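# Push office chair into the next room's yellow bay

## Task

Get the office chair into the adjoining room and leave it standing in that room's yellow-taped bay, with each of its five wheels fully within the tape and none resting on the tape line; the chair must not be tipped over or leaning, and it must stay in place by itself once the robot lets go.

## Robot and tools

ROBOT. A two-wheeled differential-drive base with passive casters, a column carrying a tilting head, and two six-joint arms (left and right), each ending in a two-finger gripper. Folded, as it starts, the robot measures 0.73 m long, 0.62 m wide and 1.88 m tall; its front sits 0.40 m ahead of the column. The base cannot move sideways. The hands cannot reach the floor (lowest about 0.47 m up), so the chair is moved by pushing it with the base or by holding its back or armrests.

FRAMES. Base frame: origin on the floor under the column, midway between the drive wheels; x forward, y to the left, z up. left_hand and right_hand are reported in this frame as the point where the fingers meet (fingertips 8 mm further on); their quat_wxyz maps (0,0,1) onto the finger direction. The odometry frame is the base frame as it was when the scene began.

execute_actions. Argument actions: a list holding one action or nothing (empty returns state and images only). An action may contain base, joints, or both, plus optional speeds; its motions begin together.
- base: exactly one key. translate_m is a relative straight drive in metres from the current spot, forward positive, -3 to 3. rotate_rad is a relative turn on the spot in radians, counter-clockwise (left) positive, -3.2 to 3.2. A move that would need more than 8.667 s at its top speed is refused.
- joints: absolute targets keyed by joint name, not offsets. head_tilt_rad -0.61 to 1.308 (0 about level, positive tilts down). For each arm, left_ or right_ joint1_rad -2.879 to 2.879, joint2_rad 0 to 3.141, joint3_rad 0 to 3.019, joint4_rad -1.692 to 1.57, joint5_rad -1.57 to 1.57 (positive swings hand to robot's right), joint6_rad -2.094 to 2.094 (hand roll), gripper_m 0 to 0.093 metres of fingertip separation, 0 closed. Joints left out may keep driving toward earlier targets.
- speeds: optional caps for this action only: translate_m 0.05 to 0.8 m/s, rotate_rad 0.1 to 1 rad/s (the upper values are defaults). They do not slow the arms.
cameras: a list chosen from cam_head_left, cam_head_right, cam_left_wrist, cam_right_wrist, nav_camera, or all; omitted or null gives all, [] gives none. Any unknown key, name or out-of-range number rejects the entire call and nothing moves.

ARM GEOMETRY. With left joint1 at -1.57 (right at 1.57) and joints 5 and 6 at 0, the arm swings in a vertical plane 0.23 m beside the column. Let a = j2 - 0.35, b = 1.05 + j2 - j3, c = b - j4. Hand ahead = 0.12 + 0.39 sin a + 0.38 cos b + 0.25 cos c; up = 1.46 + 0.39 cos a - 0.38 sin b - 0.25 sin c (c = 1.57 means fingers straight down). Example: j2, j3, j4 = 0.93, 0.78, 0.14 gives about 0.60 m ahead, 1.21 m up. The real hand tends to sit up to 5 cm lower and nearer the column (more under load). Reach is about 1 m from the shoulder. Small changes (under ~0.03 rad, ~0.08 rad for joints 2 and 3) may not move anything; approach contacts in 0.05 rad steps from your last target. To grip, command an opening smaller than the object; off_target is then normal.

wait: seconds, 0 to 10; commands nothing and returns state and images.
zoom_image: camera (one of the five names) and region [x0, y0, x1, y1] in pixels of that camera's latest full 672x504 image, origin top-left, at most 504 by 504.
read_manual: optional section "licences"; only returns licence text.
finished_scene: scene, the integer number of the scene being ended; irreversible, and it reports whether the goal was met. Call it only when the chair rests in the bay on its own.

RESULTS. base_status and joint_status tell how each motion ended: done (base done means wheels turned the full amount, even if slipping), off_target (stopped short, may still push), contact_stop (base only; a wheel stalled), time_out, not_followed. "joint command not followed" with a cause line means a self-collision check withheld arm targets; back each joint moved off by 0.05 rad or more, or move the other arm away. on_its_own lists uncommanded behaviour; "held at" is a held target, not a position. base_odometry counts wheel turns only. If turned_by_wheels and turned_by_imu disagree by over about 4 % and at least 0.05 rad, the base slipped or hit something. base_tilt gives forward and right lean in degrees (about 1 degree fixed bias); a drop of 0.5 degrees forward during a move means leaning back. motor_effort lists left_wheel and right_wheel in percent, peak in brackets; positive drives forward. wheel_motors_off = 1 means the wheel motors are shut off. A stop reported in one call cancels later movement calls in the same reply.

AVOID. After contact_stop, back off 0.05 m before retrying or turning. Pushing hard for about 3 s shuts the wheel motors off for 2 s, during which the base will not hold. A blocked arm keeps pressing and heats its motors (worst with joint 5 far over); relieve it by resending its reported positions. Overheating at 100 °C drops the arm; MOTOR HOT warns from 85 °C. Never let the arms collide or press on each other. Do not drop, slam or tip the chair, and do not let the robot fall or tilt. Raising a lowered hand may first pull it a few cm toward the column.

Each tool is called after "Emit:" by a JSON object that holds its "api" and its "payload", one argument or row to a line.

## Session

Emit:
{"api": "execute_actions", "payload": {
  "actions": [
    {"joints":{"head_tilt_rad":0.6}}
  ],
  "cameras": ["cam_head_left","nav_camera"]
}}

Scene clock: 0.70 s.
Joint torques (N m, as the arm reports them, + toward a larger angle): left_arm=[-0.54 -8.86 -1.53 -1.15 -0.02 -0.02] | right_arm=[-1.45 -6.86 -0.79 -1.26 -0.18  0.03]
base_odometry: x=+0.000 y=+0.000 heading=+0.000 (m, m, rad; odometry frame)
turned_by_wheels: +0.000 (rad since the last result)
turned_by_imu: +0.000 (rad since the last result)
base_tilt: forward=+0.3 right=+0.2 (deg)
base_status: not commanded
joint_positions: head_tilt_rad=+0.618 left_joint1_rad=-1.554 left_joint2_rad=+0.887 left_joint3_rad=+0.422 left_joint4_rad=-0.898 left_joint5_rad=-0.003 left_joint6_rad=+0.079 left_gripper_m=+0.094 right_joint1_rad=+1.590 right_joint2_rad=+0.857 right_joint3_rad=+0.401 right_joint4_rad=-0.951 right_joint5_rad=-0.043 right_joint6_rad=+0.007 right_gripper_m=+0.095
joint_status: all done
wheel_motors_off: 0
motor_effort: left_wheel=+5(8) right_wheel=+5(6) (%)
left_hand: x=+0.1615 y=+0.2288 z=+1.2407 quat_wxyz=(+0.407, -0.030, -0.913, +0.010) (m; base frame)
right_hand: x=+0.1478 y=-0.2141 z=+1.2552 quat_wxyz=(+0.427, -0.005, -0.904, -0.023) (m; base frame)
pictures: cam_head_left, nav_camera
Images, in order (width x height): cam_head_left 672x504, nav_camera 672x504.

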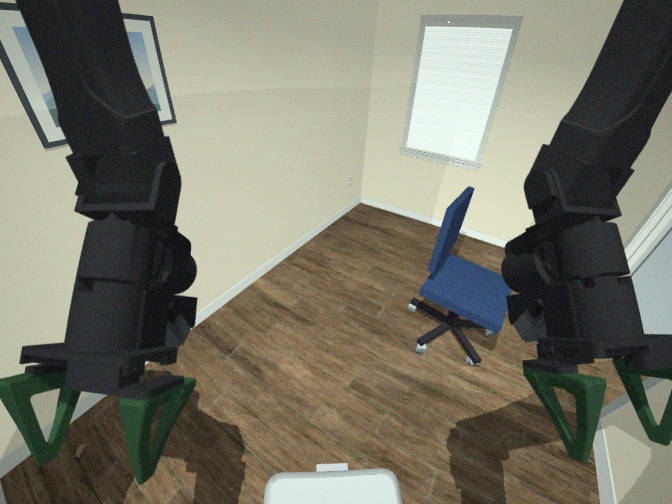

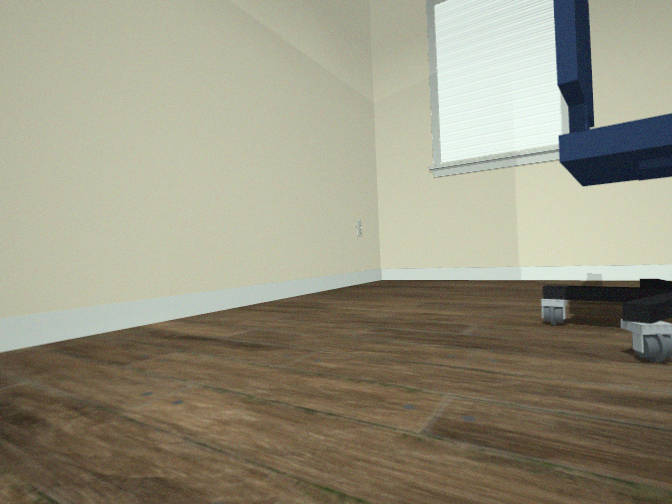

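Emit:
{"api": "execute_actions", "payload": {
  "actions": [
    {"base":{"rotate_rad":-0.7}}
  ],
  "cameras": ["cam_head_left","nav_camera"]
}}

Scene clock: 5.80 s.
Joint torques (N m, as the arm reports them, + toward a larger angle): left_arm=[-0.14 -8.91 -1.47 -1.13 -0.06  0.01] | right_arm=[-1.26 -6.82 -0.81 -1.25 -0.16 -0.01]
base_odometry: x=+0.000 y=+0.000 heading=-0.699 (m, m, rad; odometry frame)
turned_by_wheels: -0.699 (rad since the last result)
turned_by_imu: -0.699 (rad since the last result)
base_tilt: forward=+0.3 right=+0.3 (deg)
base_status: done
joint_positions: head_tilt_rad=+0.617 left_joint1_rad=-1.554 left_joint2_rad=+0.887 left_joint3_rad=+0.422 left_joint4_rad=-0.898 left_joint5_rad=-0.003 left_joint6_rad=+0.079 left_gripper_m=+0.094 right_joint1_rad=+1.590 right_joint2_rad=+0.857 right_joint3_rad=+0.401 right_joint4_rad=-0.951 right_joint5_rad=-0.043 right_joint6_rad=+0.007 right_gripper_m=+0.095
joint_status: not commanded
wheel_motors_off: 0
motor_effort: left_wheel=+6(55) right_wheel=-7(27) (%)
left_hand: x=+0.1617 y=+0.2288 z=+1.2406 quat_wxyz=(+0.407, -0.030, -0.913, +0.010) (m; base frame)
right_hand: x=+0.1478 y=-0.2141 z=+1.2552 quat_wxyz=(+0.427, -0.005, -0.904, -0.023) (m; base frame)
pictures: cam_head_left, nav_camera
Images, in order (width x height): cam_head_left 672x504, nav_camera 672x504.

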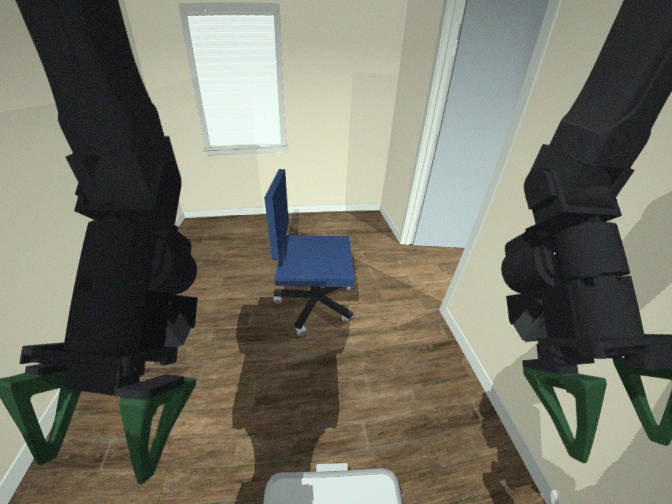

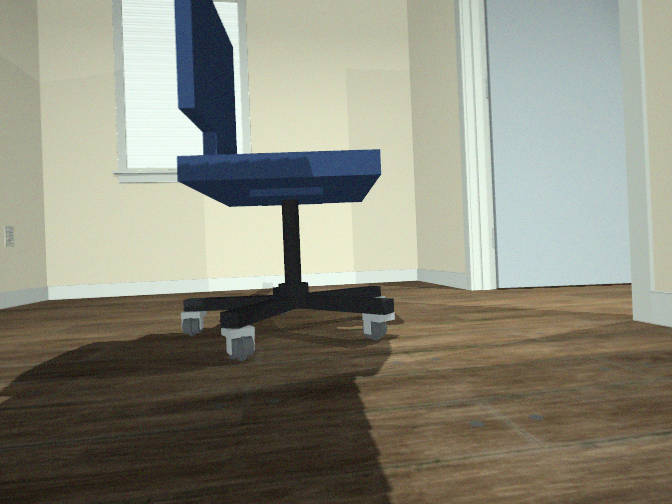

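Emit:
{"api": "execute_actions", "payload": {
  "actions": [
    {"base":{"rotate_rad":0.604}}
  ],
  "cameras": []
}}

Emit:
{"api": "execute_actions", "payload": {
  "actions": [
    {"base":{"translate_m":1.76},"joints":{"left_joint1_rad":-1.69,"left_joint2_rad":1.361,"left_joint3_rad":1.18,"left_joint4_rad":-0.326,"left_joint5_rad":0,"left_joint6_rad":-1.6,"right_joint1_rad":1.675,"right_joint2_rad":1.35,"right_joint3_rad":1.18,"right_joint4_rad":-0.326,"right_joint5_rad":0,"right_joint6_rad":-1.53,"head_tilt_rad":0.8}}
  ],
  "cameras": ["cam_head_left"]
}}

Emit:
{"api": "execute_actions", "payload": {
  "actions": [
    {"base":{"rotate_rad":-2.175}}
  ]
}}

Scene clock: 14.40 s.
Joint torques (N m, as the arm reports them, + toward a larger angle): left_arm=[-0.01 -7.87 -1.89 -1.08 -0.04 -0.03] | right_arm=[-1.38 -7.08 -0.82 -1.34 -0.18  0.  ]
base_odometry: x=+0.000 y=+0.000 heading=-0.097 (m, m, rad; odometry frame)
turned_by_wheels: +0.602 (rad since the last result)
turned_by_imu: +0.604 (rad since the last result)
base_tilt: forward=+0.2 right=+0.2 (deg)
base_status: done
joint_positions: head_tilt_rad=+0.617 left_joint1_rad=-1.554 left_joint2_rad=+0.887 left_joint3_rad=+0.422 left_joint4_rad=-0.898 left_joint5_rad=-0.003 left_joint6_rad=+0.079 left_gripper_m=+0.094 right_joint1_rad=+1.590 right_joint2_rad=+0.857 right_joint3_rad=+0.401 right_joint4_rad=-0.951 right_joint5_rad=-0.043 right_joint6_rad=+0.007 right_gripper_m=+0.095
joint_status: not commanded
wheel_motors_off: 0
motor_effort: left_wheel=-3(42) right_wheel=+1(21) (%)
left_hand: x=+0.1617 y=+0.2288 z=+1.2406 quat_wxyz=(+0.407, -0.030, -0.913, +0.010) (m; base frame)
right_hand: x=+0.1478 y=-0.2141 z=+1.2552 quat_wxyz=(+0.427, -0.005, -0.904, -0.023) (m; base frame)
pictures: none
No camera images: the call's "cameras" was empty. Leave "cameras" out to get every camera's image.

Scene clock: 18.63 s.
Joint torques (N m, as the arm reports them, + toward a larger angle): left_arm=[ -1.82 -18.45   2.69   1.15  -0.01  -0.12] | right_arm=[ -0.37 -18.62   3.86   0.73  -0.23  -0.07]
base_odometry: x=+1.752 y=-0.171 heading=-0.098 (m, m, rad; odometry frame)
turned_by_wheels: -0.001 (rad since the last result)
turned_by_imu: -0.004 (rad since the last result)
base_tilt: forward=+0.3 right=+0.2 (deg)
base_status: done
joint_positions: head_tilt_rad=+0.802 left_joint1_rad=-1.691 left_joint2_rad=+1.365 left_joint3_rad=+1.175 left_joint4_rad=-0.337 left_joint5_rad=-0.001 left_joint6_rad=-1.593 left_gripper_m=+0.094 right_joint1_rad=+1.673 right_joint2_rad=+1.351 right_joint3_rad=+1.175 right_joint4_rad=-0.328 right_joint5_rad=-0.002 right_joint6_rad=-1.522 right_gripper_m=+0.095
joint_status: all done
wheel_motors_off: 0
motor_effort: left_wheel=-1(48) right_wheel=+2(75) (%)
left_hand: x=+0.5737 y=+0.1527 z=+1.0548 quat_wxyz=(+0.038, +0.692, -0.720, +0.035) (m; base frame)
right_hand: x=+0.5819 y=-0.1645 z=+1.0602 quat_wxyz=(-0.038, +0.707, -0.706, -0.026) (m; base frame)
pictures: cam_head_left
Images, in order (width x height): cam_head_left 672x504.

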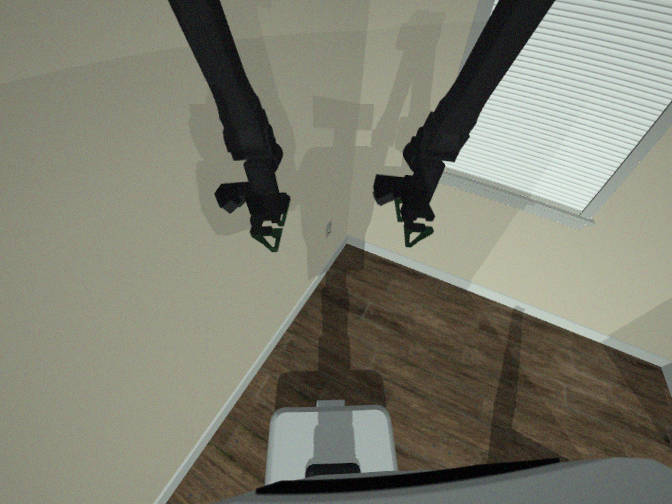

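Scene clock: 22.33 s.
Joint torques (N m, as the arm reports them, + toward a larger angle): left_arm=[ -1.11 -19.06   2.78   1.12  -0.05  -0.12] | right_arm=[ -0.37 -18.63   3.95   0.69  -0.24  -0.06]
base_odometry: x=+1.752 y=-0.171 heading=-2.272 (m, m, rad; odometry frame)
turned_by_wheels: -2.174 (rad since the last result)
turned_by_imu: -2.178 (rad since the last result)
base_tilt: forward=+0.2 right=+0.3 (deg)
base_status: done
joint_positions: head_tilt_rad=+0.802 left_joint1_rad=-1.691 left_joint2_rad=+1.365 left_joint3_rad=+1.175 left_joint4_rad=-0.337 left_joint5_rad=-0.001 left_joint6_rad=-1.593 left_gripper_m=+0.094 right_joint1_rad=+1.673 right_joint2_rad=+1.351 right_joint3_rad=+1.175 right_joint4_rad=-0.328 right_joint5_rad=-0.002 right_joint6_rad=-1.522 right_gripper_m=+0.095
joint_status: not commanded
wheel_motors_off: 0
motor_effort: left_wheel=+6(49) right_wheel=-5(60) (%)
left_hand: x=+0.5737 y=+0.1529 z=+1.0548 quat_wxyz=(+0.038, +0.692, -0.720, +0.035) (m; base frame)
right_hand: x=+0.5819 y=-0.1643 z=+1.0602 quat_wxyz=(-0.038, +0.707, -0.706, -0.026) (m; base frame)
pictures: cam_head_left, cam_head_right, cam_left_wrist, cam_right_wrist, nav_camera
Images, in order (width x height): cam_head_left 672x504, cam_head_right 672x504, cam_left_wrist 672x504, cam_right_wrist 672x504, nav_camera 672x504.

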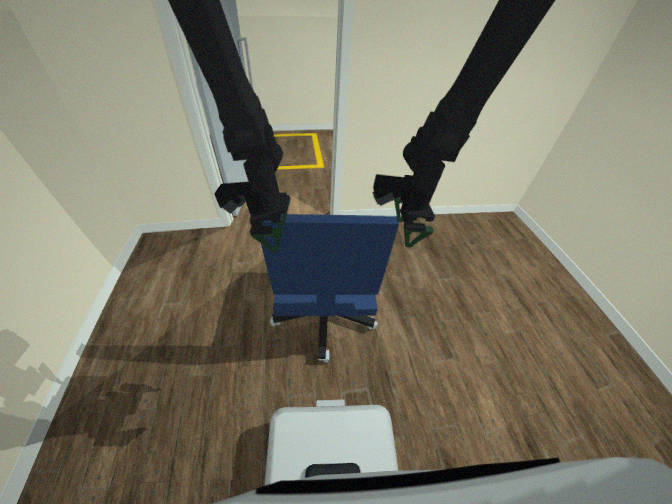

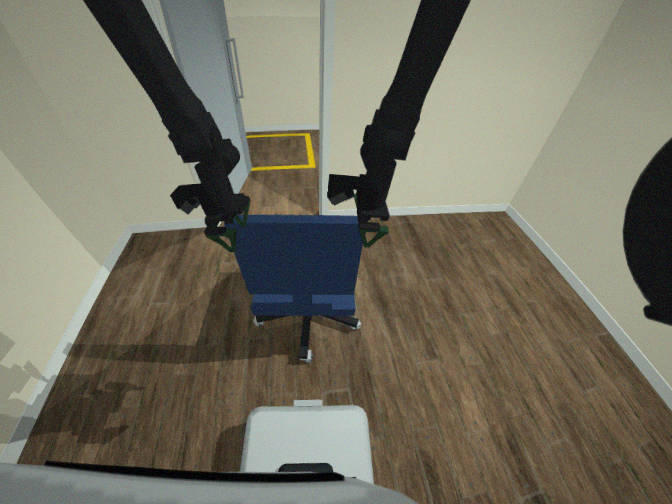

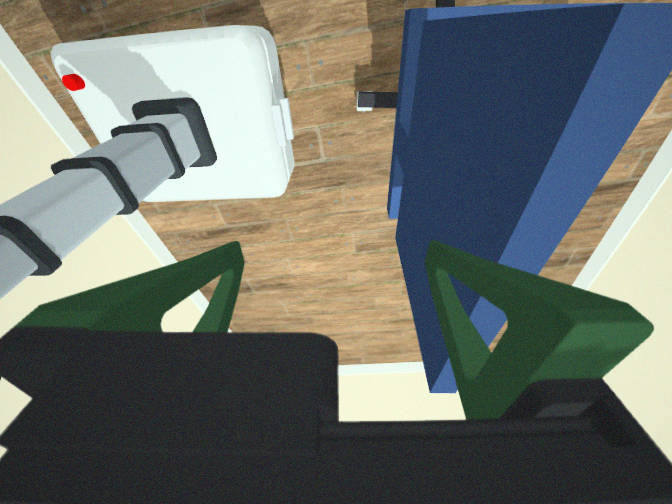

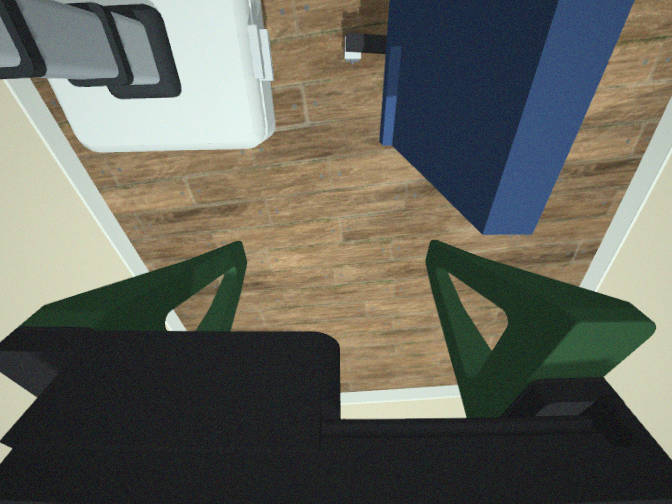

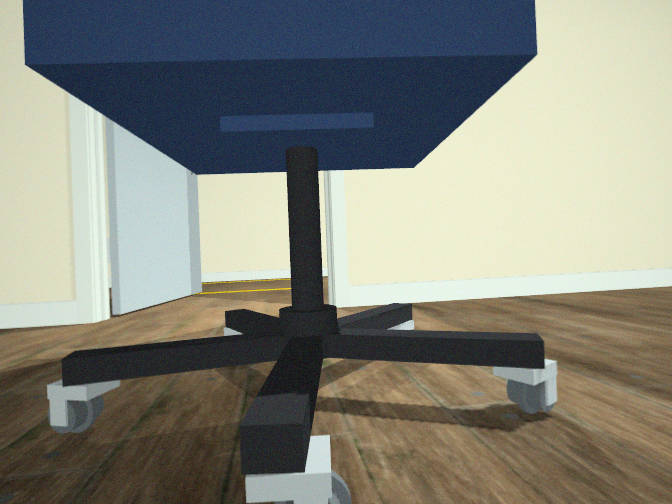

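Emit:
{"api": "execute_actions", "payload": {
  "actions": [
    {"base":{"translate_m":0.14},"joints":{"left_joint1_rad":-1.64,"right_joint1_rad":1.725,"left_joint2_rad":1.44,"left_joint3_rad":1.25,"right_joint2_rad":1.44,"right_joint3_rad":1.24}}
  ],
  "cameras": ["cam_left_wrist","cam_right_wrist"]
}}

Scene clock: 26.40 s.
Joint torques (N m, as the arm reports them, + toward a larger angle): left_arm=[ -0.87 -18.61   2.92   1.12  -0.09  -0.12] | right_arm=[  0.09 -18.45   3.6    0.64  -0.3   -0.08]
base_odometry: x=+1.662 y=-0.278 heading=-2.273 (m, m, rad; odometry frame)
turned_by_wheels: -0.001 (rad since the last result)
turned_by_imu: -0.001 (rad since the last result)
base_tilt: forward=+0.3 right=+0.2 (deg)
base_status: done
joint_positions: head_tilt_rad=+0.803 left_joint1_rad=-1.641 left_joint2_rad=+1.436 left_joint3_rad=+1.245 left_joint4_rad=-0.337 left_joint5_rad=-0.001 left_joint6_rad=-1.593 left_gripper_m=+0.094 right_joint1_rad=+1.724 right_joint2_rad=+1.438 right_joint3_rad=+1.236 right_joint4_rad=-0.328 right_joint5_rad=-0.001 right_joint6_rad=-1.522 right_gripper_m=+0.095
joint_status: all done
wheel_motors_off: 0
motor_effort: left_wheel=-1(72) right_wheel=+0(61) (%)
left_hand: x=+0.5880 y=+0.1810 z=+1.0286 quat_wxyz=(+0.023, +0.702, -0.711, +0.020) (m; base frame)
right_hand: x=+0.5803 y=-0.1296 z=+1.0313 quat_wxyz=(-0.043, +0.716, -0.695, -0.051) (m; base frame)
pictures: cam_left_wrist, cam_right_wrist
Images, in order (width x height): cam_left_wrist 672x504, cam_right_wrist 672x504.

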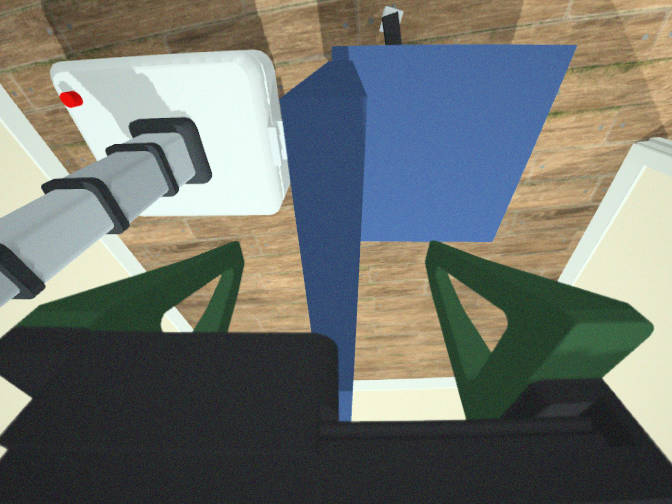

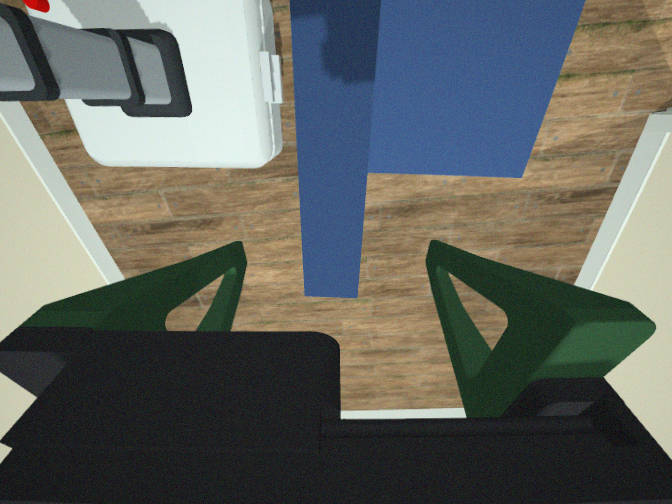

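Emit:
{"api": "execute_actions", "payload": {
  "actions": [
    {"joints":{"left_joint2_rad":1.54,"left_joint3_rad":1.32,"right_joint2_rad":1.54,"right_joint3_rad":1.313}}
  ],
  "cameras": []
}}

Emit:
{"api": "execute_actions", "payload": {
  "actions": [
    {"joints":{"left_joint2_rad":1.64,"left_joint3_rad":1.395,"right_joint2_rad":1.64,"right_joint3_rad":1.39}}
  ],
  "cameras": []
}}

Emit:
{"api": "execute_actions", "payload": {
  "actions": [
    {"joints":{"left_gripper_m":0.02,"right_gripper_m":0.02}}
  ],
  "cameras": []
}}

Emit:
{"api": "execute_actions", "payload": {
  "actions": [
    {"base":{"rotate_rad":0.47},"speeds":{"rotate_rad":0.2}}
  ],
  "cameras": []
}}

Emit:
{"api": "execute_actions", "payload": {
  "actions": [
    {"base":{"translate_m":0.5},"speeds":{"translate_m":0.2},"joints":{"left_joint1_rad":-1.70,"right_joint1_rad":1.665}}
  ],
  "cameras": []
}}

Emit:
{"api": "execute_actions", "payload": {
  "actions": [
    {"base":{"rotate_rad":-0.31},"speeds":{"rotate_rad":0.2}}
  ],
  "cameras": ["cam_head_left","nav_camera"]
}}

Scene clock: 34.47 s.
Joint torques (N m, as the arm reports them, + toward a larger angle): left_arm=[ -0.93 -20.37   2.42   0.91  -0.1   -0.14] | right_arm=[  0.06 -18.94   3.42   0.48  -0.31  -0.08]
base_odometry: x=+1.662 y=-0.278 heading=-2.273 (m, m, rad; odometry frame)
turned_by_wheels: +0.000 (rad since the last result)
turned_by_imu: +0.000 (rad since the last result)
base_tilt: forward=+0.2 right=+0.4 (deg)
base_status: not commanded
joint_positions: head_tilt_rad=+0.803 left_joint1_rad=-1.641 left_joint2_rad=+1.538 left_joint3_rad=+1.314 left_joint4_rad=-0.336 left_joint5_rad=-0.001 left_joint6_rad=-1.593 left_gripper_m=+0.094 right_joint1_rad=+1.724 right_joint2_rad=+1.535 right_joint3_rad=+1.308 right_joint4_rad=-0.327 right_joint5_rad=-0.001 right_joint6_rad=-1.522 right_gripper_m=+0.095
joint_status: all done
wheel_motors_off: 0
motor_effort: left_wheel=+1(3) right_wheel=+1(3) (%)
left_hand: x=+0.5842 y=+0.1787 z=+0.9891 quat_wxyz=(+0.034, +0.702, -0.712, +0.008) (m; base frame)
right_hand: x=+0.5814 y=-0.1247 z=+0.9954 quat_wxyz=(-0.035, +0.716, -0.695, -0.058) (m; base frame)
pictures: none
No camera images: the call's "cameras" was empty. Leave "cameras" out to get every camera's image.

Scene clock: 35.33 s.
Joint torques (N m, as the arm reports them, + toward a larger angle): left_arm=[ -1.   -20.04   2.33   0.85  -0.1   -0.13] | right_arm=[  0.21 -18.63   3.15   0.4   -0.3   -0.08]
base_odometry: x=+1.662 y=-0.278 heading=-2.273 (m, m, rad; odometry frame)
turned_by_wheels: +0.000 (rad since the last result)
turned_by_imu: +0.000 (rad since the last result)
base_tilt: forward=+0.3 right=+0.3 (deg)
base_status: not commanded
joint_positions: head_tilt_rad=+0.803 left_joint1_rad=-1.641 left_joint2_rad=+1.637 left_joint3_rad=+1.390 left_joint4_rad=-0.336 left_joint5_rad=-0.001 left_joint6_rad=-1.593 left_gripper_m=+0.094 right_joint1_rad=+1.724 right_joint2_rad=+1.635 right_joint3_rad=+1.385 right_joint4_rad=-0.327 right_joint5_rad=-0.001 right_joint6_rad=-1.522 right_gripper_m=+0.095
joint_status: all done
wheel_motors_off: 0
motor_effort: left_wheel=-1(3) right_wheel=+2(1) (%)
left_hand: x=+0.5826 y=+0.1765 z=+0.9512 quat_wxyz=(+0.042, +0.701, -0.712, +0.000) (m; base frame)
right_hand: x=+0.5797 y=-0.1197 z=+0.9572 quat_wxyz=(-0.026, +0.716, -0.694, -0.066) (m; base frame)
pictures: none
No camera images: the call's "cameras" was empty. Leave "cameras" out to get every camera's image.

Scene clock: 36.00 s.
Joint torques (N m, as the arm reports them, + toward a larger angle): left_arm=[ -0.81 -19.37   2.45   0.54  -0.13   0.04] | right_arm=[  0.5  -18.82   3.54   0.23  -0.33  -0.16]
base_odometry: x=+1.662 y=-0.278 heading=-2.273 (m, m, rad; odometry frame)
turned_by_wheels: +0.000 (rad since the last result)
turned_by_imu: +0.000 (rad since the last result)
base_tilt: forward=+0.2 right=+0.1 (deg)
base_status: not commanded
joint_positions: head_tilt_rad=+0.803 left_joint1_rad=-1.641 left_joint2_rad=+1.637 left_joint3_rad=+1.389 left_joint4_rad=-0.326 left_joint5_rad=+0.000 left_joint6_rad=-1.607 left_gripper_m=+0.041 right_joint1_rad=+1.724 right_joint2_rad=+1.635 right_joint3_rad=+1.381 right_joint4_rad=-0.322 right_joint5_rad=+0.000 right_joint6_rad=-1.513 right_gripper_m=+0.041
joint_status: left_gripper_m off_target (ended at +0.041, target +0.020); right_gripper_m off_target (ended at +0.041, target +0.020)
wheel_motors_off: 0
motor_effort: left_wheel=+0(3) right_wheel=+4(5) (%)
left_hand: x=+0.5846 y=+0.1763 z=+0.9511 quat_wxyz=(+0.039, +0.707, -0.707, +0.003) (m; base frame)
right_hand: x=+0.5787 y=-0.1198 z=+0.9568 quat_wxyz=(-0.026, +0.713, -0.697, -0.065) (m; base frame)
pictures: none
No camera images: the call's "cameras" was empty. Leave "cameras" out to get every camera's image.

Scene clock: 39.07 s.
Joint torques (N m, as the arm reports them, + toward a larger angle): left_arm=[ -1.24 -20.21   0.85  -0.4   -0.57  -0.05] | right_arm=[  0.96 -19.11   2.61  -0.31  -0.41  -0.33]
base_odometry: x=+1.662 y=-0.278 heading=-1.804 (m, m, rad; odometry frame)
turned_by_wheels: +0.469 (rad since the last result)
turned_by_imu: +0.466 (rad since the last result)
base_tilt: forward=+0.3 right=+0.2 (deg)
base_status: done
joint_positions: head_tilt_rad=+0.803 left_joint1_rad=-1.644 left_joint2_rad=+1.640 left_joint3_rad=+1.409 left_joint4_rad=-0.303 left_joint5_rad=+0.010 left_joint6_rad=-1.596 left_gripper_m=+0.039 right_joint1_rad=+1.716 right_joint2_rad=+1.633 right_joint3_rad=+1.392 right_joint4_rad=-0.310 right_joint5_rad=+0.001 right_joint6_rad=-1.495 right_gripper_m=+0.041
joint_status: not commanded
wheel_motors_off: 0
motor_effort: left_wheel=-4(74) right_wheel=+4(49) (%)
left_hand: x=+0.6007 y=+0.1720 z=+0.9517 quat_wxyz=(+0.030, +0.703, -0.711, +0.022) (m; base frame)
right_hand: x=+0.5899 y=-0.1250 z=+0.9579 quat_wxyz=(-0.033, +0.705, -0.706, -0.054) (m; base frame)
pictures: none
No camera images: the call's "cameras" was empty. Leave "cameras" out to get every camera's image.

Scene clock: 42.47 s.
Joint torques (N m, as the arm reports them, + toward a larger angle): left_arm=[ -3.94 -20.96   0.84  -0.36   0.58   0.54] | right_arm=[ -1.52 -19.11   1.73  -0.09   0.12   0.15]
base_odometry: x=+1.546 y=-0.765 heading=-1.803 (m, m, rad; odometry frame)
turned_by_wheels: +0.001 (rad since the last result)
turned_by_imu: +0.001 (rad since the last result)
base_tilt: forward=+0.3 right=+0.3 (deg)
base_status: done
joint_positions: head_tilt_rad=+0.803 left_joint1_rad=-1.678 left_joint2_rad=+1.642 left_joint3_rad=+1.405 left_joint4_rad=-0.302 left_joint5_rad=-0.013 left_joint6_rad=-1.651 left_gripper_m=+0.040 right_joint1_rad=+1.685 right_joint2_rad=+1.631 right_joint3_rad=+1.403 right_joint4_rad=-0.311 right_joint5_rad=-0.009 right_joint6_rad=-1.548 right_gripper_m=+0.040
joint_status: all done
wheel_motors_off: 0
motor_effort: left_wheel=+1(75) right_wheel=-3(56) (%)
left_hand: x=+0.5966 y=+0.1518 z=+0.9518 quat_wxyz=(+0.034, +0.716, -0.697, +0.021) (m; base frame)
right_hand: x=+0.5980 y=-0.1449 z=+0.9576 quat_wxyz=(-0.032, +0.718, -0.694, -0.044) (m; base frame)
pictures: none
No camera images: the call's "cameras" was empty. Leave "cameras" out to get every camera's image.

Scene clock: 44.73 s.
Joint torques (N m, as the arm reports them, + toward a larger angle): left_arm=[ -2.72 -20.21   0.89  -0.43   0.44   0.64] | right_arm=[ -1.23 -18.93   1.93  -0.48   0.14   0.19]
base_odometry: x=+1.546 y=-0.765 heading=-2.111 (m, m, rad; odometry frame)
turned_by_wheels: -0.309 (rad since the last result)
turned_by_imu: -0.305 (rad since the last result)
base_tilt: forward=+0.2 right=+0.3 (deg)
base_status: done
joint_positions: head_tilt_rad=+0.803 left_joint1_rad=-1.686 left_joint2_rad=+1.643 left_joint3_rad=+1.409 left_joint4_rad=-0.300 left_joint5_rad=-0.010 left_joint6_rad=-1.659 left_gripper_m=+0.040 right_joint1_rad=+1.675 right_joint2_rad=+1.630 right_joint3_rad=+1.402 right_joint4_rad=-0.304 right_joint5_rad=-0.009 right_joint6_rad=-1.551 right_gripper_m=+0.040
joint_status: not commanded
wheel_motors_off: 0
motor_effort: left_wheel=+0(59) right_wheel=-3(64) (%)
left_hand: x=+0.5984 y=+0.1457 z=+0.9522 quat_wxyz=(+0.036, +0.717, -0.696, +0.027) (m; base frame)
right_hand: x=+0.5997 y=-0.1513 z=+0.9570 quat_wxyz=(-0.031, +0.718, -0.695, -0.039) (m; base frame)
pictures: cam_head_left, nav_camera
Images, in order (width x height): cam_head_left 672x504, nav_camera 672x504.

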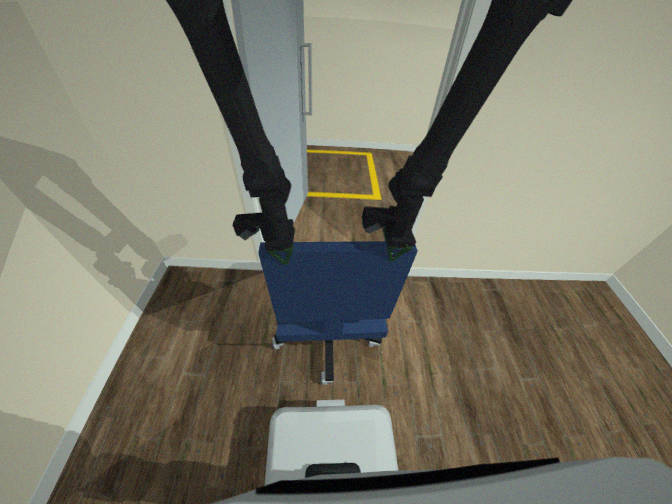

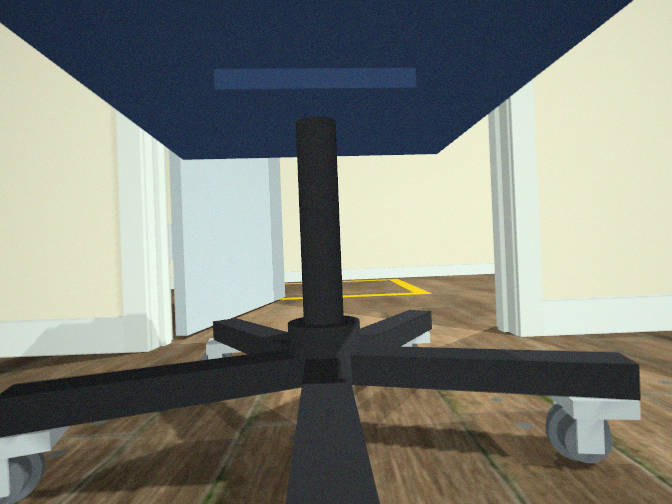

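Emit:
{"api": "execute_actions", "payload": {
  "actions": [
    {"base":{"rotate_rad":-0.03},"speeds":{"rotate_rad":0.1}}
  ],
  "cameras": []
}}

Emit:
{"api": "execute_actions", "payload": {
  "actions": [
    {"base":{"translate_m":0.5},"speeds":{"translate_m":0.2}}
  ],
  "cameras": ["cam_head_left","nav_camera"]
}}

Scene clock: 51.83 s.
Joint torques (N m, as the arm reports them, + toward a larger angle): left_arm=[ -3.52 -19.88   1.01  -0.66   0.38   0.56] | right_arm=[ -1.2  -19.25   1.66  -0.55   0.08   0.18]
base_odometry: x=+1.546 y=-0.765 heading=-2.140 (m, m, rad; odometry frame)
turned_by_wheels: -0.028 (rad since the last result)
turned_by_imu: -0.028 (rad since the last result)
base_tilt: forward=+0.2 right=+0.3 (deg)
base_status: done
joint_positions: head_tilt_rad=+0.803 left_joint1_rad=-1.679 left_joint2_rad=+1.642 left_joint3_rad=+1.407 left_joint4_rad=-0.300 left_joint5_rad=-0.009 left_joint6_rad=-1.658 left_gripper_m=+0.040 right_joint1_rad=+1.682 right_joint2_rad=+1.632 right_joint3_rad=+1.404 right_joint4_rad=-0.303 right_joint5_rad=-0.008 right_joint6_rad=-1.550 right_gripper_m=+0.040
joint_status: not commanded
wheel_motors_off: 0
motor_effort: left_wheel=+3(28) right_wheel=-5(45) (%)
left_hand: x=+0.5983 y=+0.1504 z=+0.9521 quat_wxyz=(+0.035, +0.718, -0.695, +0.025) (m; base frame)
right_hand: x=+0.6008 y=-0.1464 z=+0.9572 quat_wxyz=(-0.034, +0.718, -0.694, -0.040) (m; base frame)
pictures: none
No camera images: the call's "cameras" was empty. Leave "cameras" out to get every camera's image.

Scene clock: 55.30 s.
Joint torques (N m, as the arm reports them, + toward a larger angle): left_arm=[ -2.18 -21.35  -0.28  -0.37   0.24   0.26] | right_arm=[ -0.18 -18.45   2.89  -0.3   -0.19  -0.08]
base_odometry: x=+1.276 y=-1.187 heading=-2.141 (m, m, rad; odometry frame)
turned_by_wheels: -0.001 (rad since the last result)
turned_by_imu: -0.002 (rad since the last result)
base_tilt: forward=+0.3 right=+0.3 (deg)
base_status: done
joint_positions: head_tilt_rad=+0.803 left_joint1_rad=-1.698 left_joint2_rad=+1.649 left_joint3_rad=+1.421 left_joint4_rad=-0.299 left_joint5_rad=-0.006 left_joint6_rad=-1.626 left_gripper_m=+0.039 right_joint1_rad=+1.665 right_joint2_rad=+1.627 right_joint3_rad=+1.390 right_joint4_rad=-0.310 right_joint5_rad=-0.003 right_joint6_rad=-1.522 right_gripper_m=+0.040
joint_status: not commanded
wheel_motors_off: 0
motor_effort: left_wheel=-3(65) right_wheel=+1(57) (%)
left_hand: x=+0.6027 y=+0.1365 z=+0.9519 quat_wxyz=(+0.039, +0.703, -0.709, +0.035) (m; base frame)
right_hand: x=+0.5932 y=-0.1599 z=+0.9567 quat_wxyz=(-0.020, +0.706, -0.707, -0.038) (m; base frame)
pictures: cam_head_left, nav_camera
Images, in order (width x height): cam_head_left 672x504, nav_camera 672x504.

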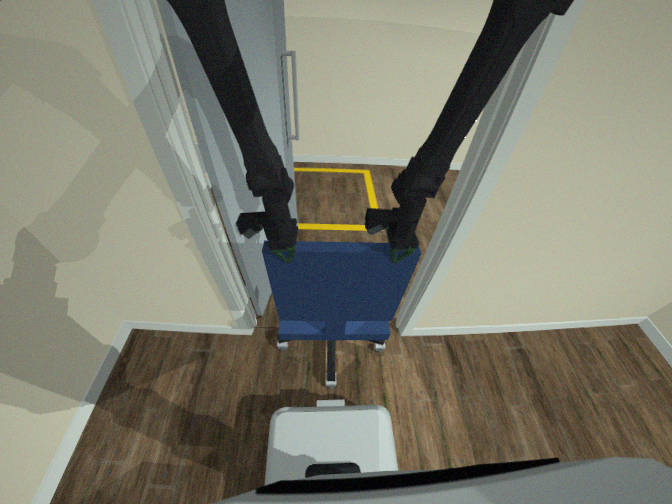

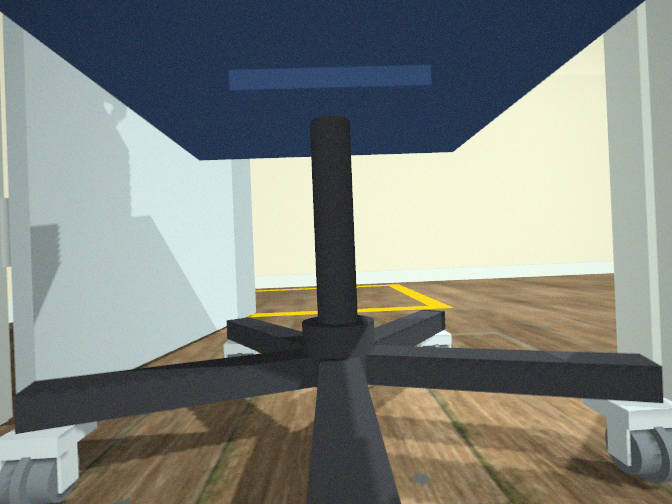

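Looks clear.

Emit:
{"api": "execute_actions", "payload": {
  "actions": [
    {"base":{"translate_m":0.4},"speeds":{"translate_m":0.13}}
  ],
  "cameras": ["cam_head_left","nav_camera"]
}}

Scene clock: 60.53 s.
Joint torques (N m, as the arm reports them, + toward a larger angle): left_arm=[ -2.11 -20.38   0.13  -0.59   0.11   0.28] | right_arm=[ -0.34 -18.51   2.97  -0.1   -0.29  -0.09]
base_odometry: x=+1.060 y=-1.524 heading=-2.141 (m, m, rad; odometry frame)
turned_by_wheels: +0.000 (rad since the last result)
turned_by_imu: -0.001 (rad since the last result)
base_tilt: forward=+0.3 right=+0.1 (deg)
base_status: done
joint_positions: head_tilt_rad=+0.803 left_joint1_rad=-1.698 left_joint2_rad=+1.647 left_joint3_rad=+1.415 left_joint4_rad=-0.295 left_joint5_rad=-0.004 left_joint6_rad=-1.627 left_gripper_m=+0.039 right_joint1_rad=+1.665 right_joint2_rad=+1.627 right_joint3_rad=+1.388 right_joint4_rad=-0.313 right_joint5_rad=+0.000 right_joint6_rad=-1.520 right_gripper_m=+0.040
joint_status: not commanded
wheel_motors_off: 0
motor_effort: left_wheel=+0(42) right_wheel=+0(36) (%)
left_hand: x=+0.6010 y=+0.1361 z=+0.9520 quat_wxyz=(+0.040, +0.703, -0.709, +0.035) (m; base frame)
right_hand: x=+0.5912 y=-0.1604 z=+0.9565 quat_wxyz=(-0.018, +0.706, -0.707, -0.039) (m; base frame)
pictures: cam_head_left, nav_camera
Images, in order (width x height): cam_head_left 672x504, nav_camera 672x504.

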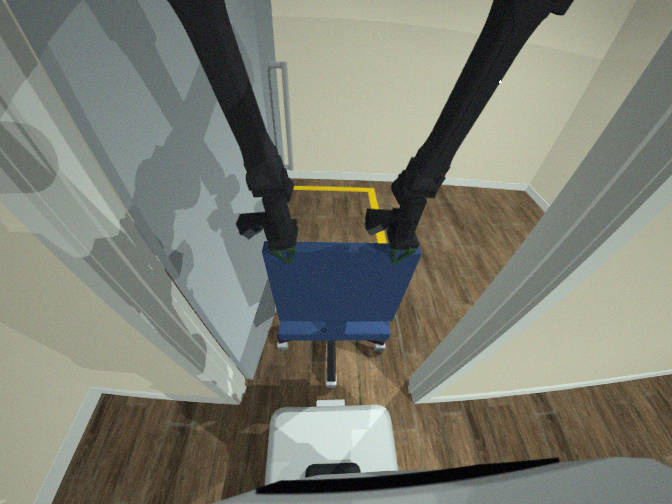

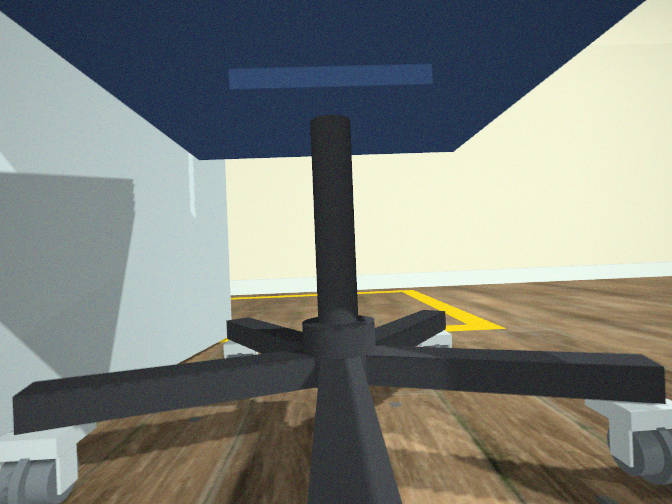

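Emit:
{"api": "execute_actions", "payload": {
  "actions": [
    {"base":{"translate_m":0.45},"speeds":{"translate_m":0.13},"joints":{"left_joint1_rad":-1.80,"right_joint1_rad":1.565}}
  ],
  "cameras": ["cam_head_left","nav_camera"]
}}

Scene clock: 67.20 s.
Joint torques (N m, as the arm reports them, + toward a larger angle): left_arm=[ -4.6  -22.06  -1.21  -0.96   0.75   0.65] | right_arm=[ -2.04 -17.94   4.05  -0.02   0.57   0.34]
base_odometry: x=+0.817 y=-1.902 heading=-2.141 (m, m, rad; odometry frame)
turned_by_wheels: +0.000 (rad since the last result)
turned_by_imu: -0.001 (rad since the last result)
base_tilt: forward=+0.4 right=+0.3 (deg)
base_status: done
joint_positions: head_tilt_rad=+0.803 left_joint1_rad=-1.782 left_joint2_rad=+1.666 left_joint3_rad=+1.431 left_joint4_rad=-0.286 left_joint5_rad=-0.015 left_joint6_rad=-1.663 left_gripper_m=+0.039 right_joint1_rad=+1.577 right_joint2_rad=+1.622 right_joint3_rad=+1.377 right_joint4_rad=-0.315 right_joint5_rad=-0.017 right_joint6_rad=-1.567 right_gripper_m=+0.041
joint_status: all done
wheel_motors_off: 0
motor_effort: left_wheel=-1(46) right_wheel=+0(32) (%)
left_hand: x=+0.5980 y=+0.0783 z=+0.9528 quat_wxyz=(+0.061, +0.700, -0.709, +0.058) (m; base frame)
right_hand: x=+0.5882 y=-0.2184 z=+0.9553 quat_wxyz=(+0.005, +0.707, -0.707, -0.020) (m; base frame)
pictures: cam_head_left, nav_camera
Images, in order (width x height): cam_head_left 672x504, nav_camera 672x504.

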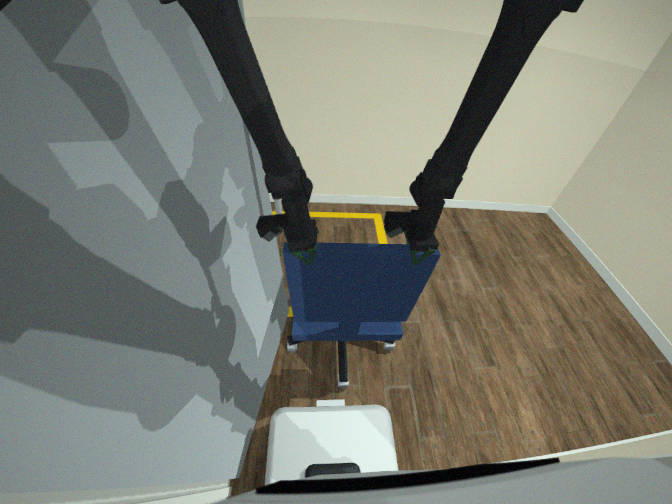

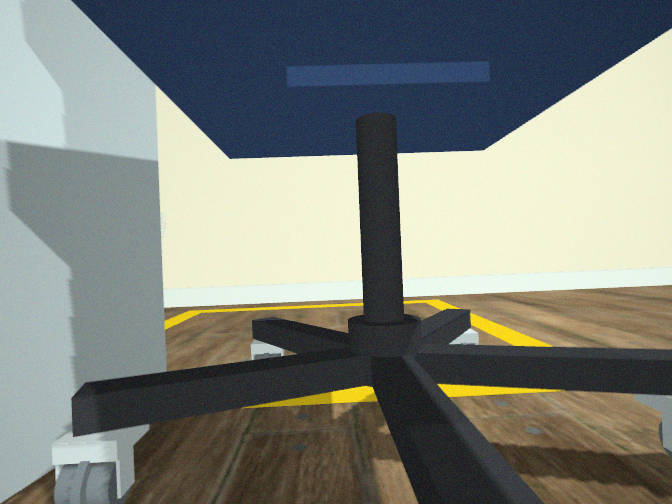

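Emit:
{"api": "execute_actions", "payload": {
  "actions": [
    {"base":{"rotate_rad":-0.12},"speeds":{"rotate_rad":0.12}}
  ],
  "cameras": []
}}

Emit:
{"api": "execute_actions", "payload": {
  "actions": [
    {"base":{"translate_m":0.45},"speeds":{"translate_m":0.15}}
  ],
  "cameras": ["cam_head_left","nav_camera"]
}}

Scene clock: 72.20 s.
Joint torques (N m, as the arm reports them, + toward a larger angle): left_arm=[ -5.45 -21.86  -0.2   -1.34   0.48   0.88] | right_arm=[ -2.9  -18.11   2.96  -0.03   0.53   0.46]
base_odometry: x=+0.817 y=-1.903 heading=-2.259 (m, m, rad; odometry frame)
turned_by_wheels: -0.118 (rad since the last result)
turned_by_imu: -0.115 (rad since the last result)
base_tilt: forward=+0.3 right=+0.2 (deg)
base_status: done
joint_positions: head_tilt_rad=+0.803 left_joint1_rad=-1.771 left_joint2_rad=+1.662 left_joint3_rad=+1.420 left_joint4_rad=-0.280 left_joint5_rad=-0.009 left_joint6_rad=-1.682 left_gripper_m=+0.039 right_joint1_rad=+1.587 right_joint2_rad=+1.625 right_joint3_rad=+1.388 right_joint4_rad=-0.314 right_joint5_rad=-0.016 right_joint6_rad=-1.583 right_gripper_m=+0.040
joint_status: not commanded
wheel_motors_off: 0
motor_effort: left_wheel=+0(64) right_wheel=-2(62) (%)
left_hand: x=+0.5955 y=+0.0850 z=+0.9525 quat_wxyz=(+0.061, +0.709, -0.701, +0.055) (m; base frame)
right_hand: x=+0.5938 y=-0.2118 z=+0.9551 quat_wxyz=(-0.001, +0.714, -0.700, -0.020) (m; base frame)
pictures: none
No camera images: the call's "cameras" was empty. Leave "cameras" out to get every camera's image.

Scene clock: 75.87 s.
Joint torques (N m, as the arm reports them, + toward a larger angle): left_arm=[ -4.51 -22.93  -1.12  -1.19   0.49   0.63] | right_arm=[ -1.88 -18.24   4.     0.12   0.34   0.25]
base_odometry: x=+0.531 y=-2.250 heading=-2.261 (m, m, rad; odometry frame)
turned_by_wheels: -0.001 (rad since the last result)
turned_by_imu: -0.002 (rad since the last result)
base_tilt: forward=+0.3 right=+0.1 (deg)
base_status: done
joint_positions: head_tilt_rad=+0.803 left_joint1_rad=-1.785 left_joint2_rad=+1.667 left_joint3_rad=+1.430 left_joint4_rad=-0.280 left_joint5_rad=-0.009 left_joint6_rad=-1.655 left_gripper_m=+0.039 right_joint1_rad=+1.573 right_joint2_rad=+1.622 right_joint3_rad=+1.376 right_joint4_rad=-0.318 right_joint5_rad=-0.012 right_joint6_rad=-1.558 right_gripper_m=+0.041
joint_status: not commanded
wheel_motors_off: 0
motor_effort: left_wheel=-1(52) right_wheel=+0(66) (%)
left_hand: x=+0.5981 y=+0.0749 z=+0.9529 quat_wxyz=(+0.063, +0.696, -0.712, +0.062) (m; base frame)
right_hand: x=+0.5867 y=-0.2217 z=+0.9549 quat_wxyz=(+0.010, +0.703, -0.711, -0.019) (m; base frame)
pictures: cam_head_left, nav_camera
Images, in order (width x height): cam_head_left 672x504, nav_camera 672x504.

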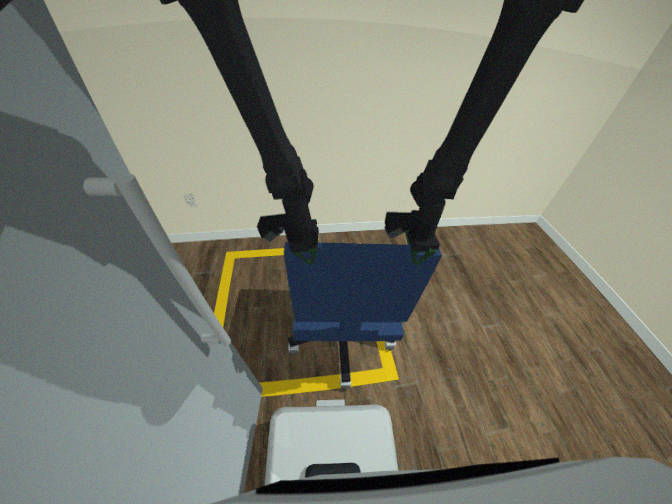

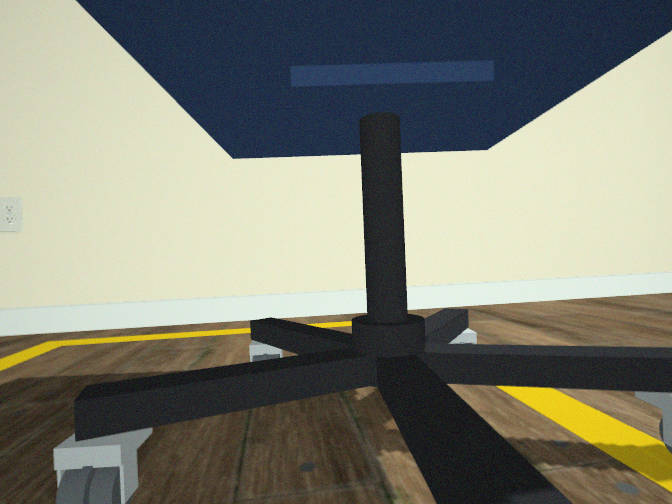

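Emit:
{"api": "execute_actions", "payload": {
  "actions": [
    {"base":{"translate_m":0.2},"speeds":{"translate_m":0.08},"joints":{"left_joint1_rad":-1.70,"right_joint1_rad":1.665}}
  ],
  "cameras": []
}}

Emit:
{"api": "execute_actions", "payload": {
  "actions": [
    {"base":{"rotate_rad":0.13},"speeds":{"rotate_rad":0.1},"joints":{"left_joint1_rad":-1.62,"right_joint1_rad":1.74}}
  ],
  "cameras": ["cam_head_left","nav_camera"]
}}

Scene clock: 82.87 s.
Joint torques (N m, as the arm reports them, + toward a larger angle): left_arm=[ -1.93 -20.27   1.17  -1.34  -0.39   0.33] | right_arm=[ -0.06 -18.74   2.59  -0.21  -0.65  -0.05]
base_odometry: x=+0.404 y=-2.404 heading=-2.261 (m, m, rad; odometry frame)
turned_by_wheels: +0.000 (rad since the last result)
turned_by_imu: +0.000 (rad since the last result)
base_tilt: forward=+0.3 right=+0.3 (deg)
base_status: done
joint_positions: head_tilt_rad=+0.803 left_joint1_rad=-1.699 left_joint2_rad=+1.644 left_joint3_rad=+1.404 left_joint4_rad=-0.280 left_joint5_rad=+0.007 left_joint6_rad=-1.633 left_gripper_m=+0.039 right_joint1_rad=+1.663 right_joint2_rad=+1.630 right_joint3_rad=+1.393 right_joint4_rad=-0.311 right_joint5_rad=+0.007 right_joint6_rad=-1.524 right_gripper_m=+0.040
joint_status: all done
wheel_motors_off: 0
motor_effort: left_wheel=-2(36) right_wheel=+0(34) (%)
left_hand: x=+0.5989 y=+0.1337 z=+0.9523 quat_wxyz=(+0.042, +0.705, -0.707, +0.041) (m; base frame)
right_hand: x=+0.5934 y=-0.1628 z=+0.9553 quat_wxyz=(-0.016, +0.707, -0.706, -0.035) (m; base frame)
pictures: none
No camera images: the call's "cameras" was empty. Leave "cameras" out to get every camera's image.

Scene clock: 84.70 s.
Joint torques (N m, as the arm reports them, + toward a larger angle): left_arm=[  1.32 -20.59   0.5   -1.07  -1.13  -0.19] | right_arm=[  2.01 -19.23   2.53  -0.59  -1.55  -0.5 ]
base_odometry: x=+0.403 y=-2.405 heading=-2.133 (m, m, rad; odometry frame)
turned_by_wheels: +0.128 (rad since the last result)
turned_by_imu: +0.127 (rad since the last result)
base_tilt: forward=+0.3 right=+0.2 (deg)
base_status: done
joint_positions: head_tilt_rad=+0.803 left_joint1_rad=-1.652 left_joint2_rad=+1.642 left_joint3_rad=+1.412 left_joint4_rad=-0.284 left_joint5_rad=+0.020 left_joint6_rad=-1.584 left_gripper_m=+0.039 right_joint1_rad=+1.711 right_joint2_rad=+1.636 right_joint3_rad=+1.393 right_joint4_rad=-0.302 right_joint5_rad=+0.024 right_joint6_rad=-1.474 right_gripper_m=+0.040
joint_status: all done
wheel_motors_off: 0
motor_effort: left_wheel=+0(71) right_wheel=+0(46) (%)
left_hand: x=+0.6060 y=+0.1644 z=+0.9517 quat_wxyz=(+0.029, +0.697, -0.716, +0.035) (m; base frame)
right_hand: x=+0.5911 y=-0.1326 z=+0.9556 quat_wxyz=(-0.025, +0.697, -0.715, -0.043) (m; base frame)
pictures: cam_head_left, nav_camera
Images, in order (width x height): cam_head_left 672x504, nav_camera 672x504.

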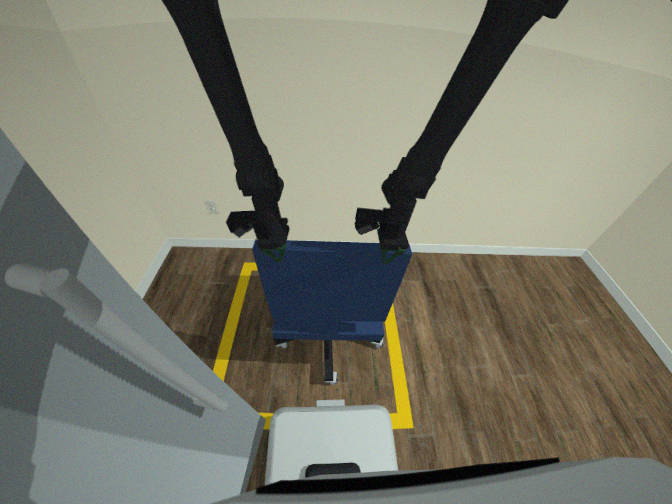

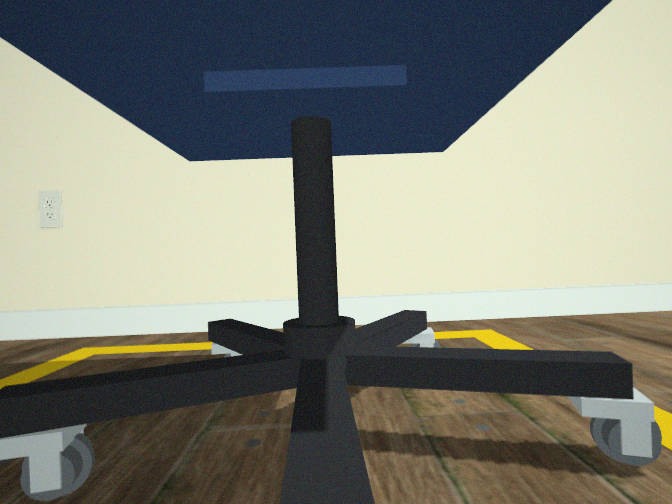

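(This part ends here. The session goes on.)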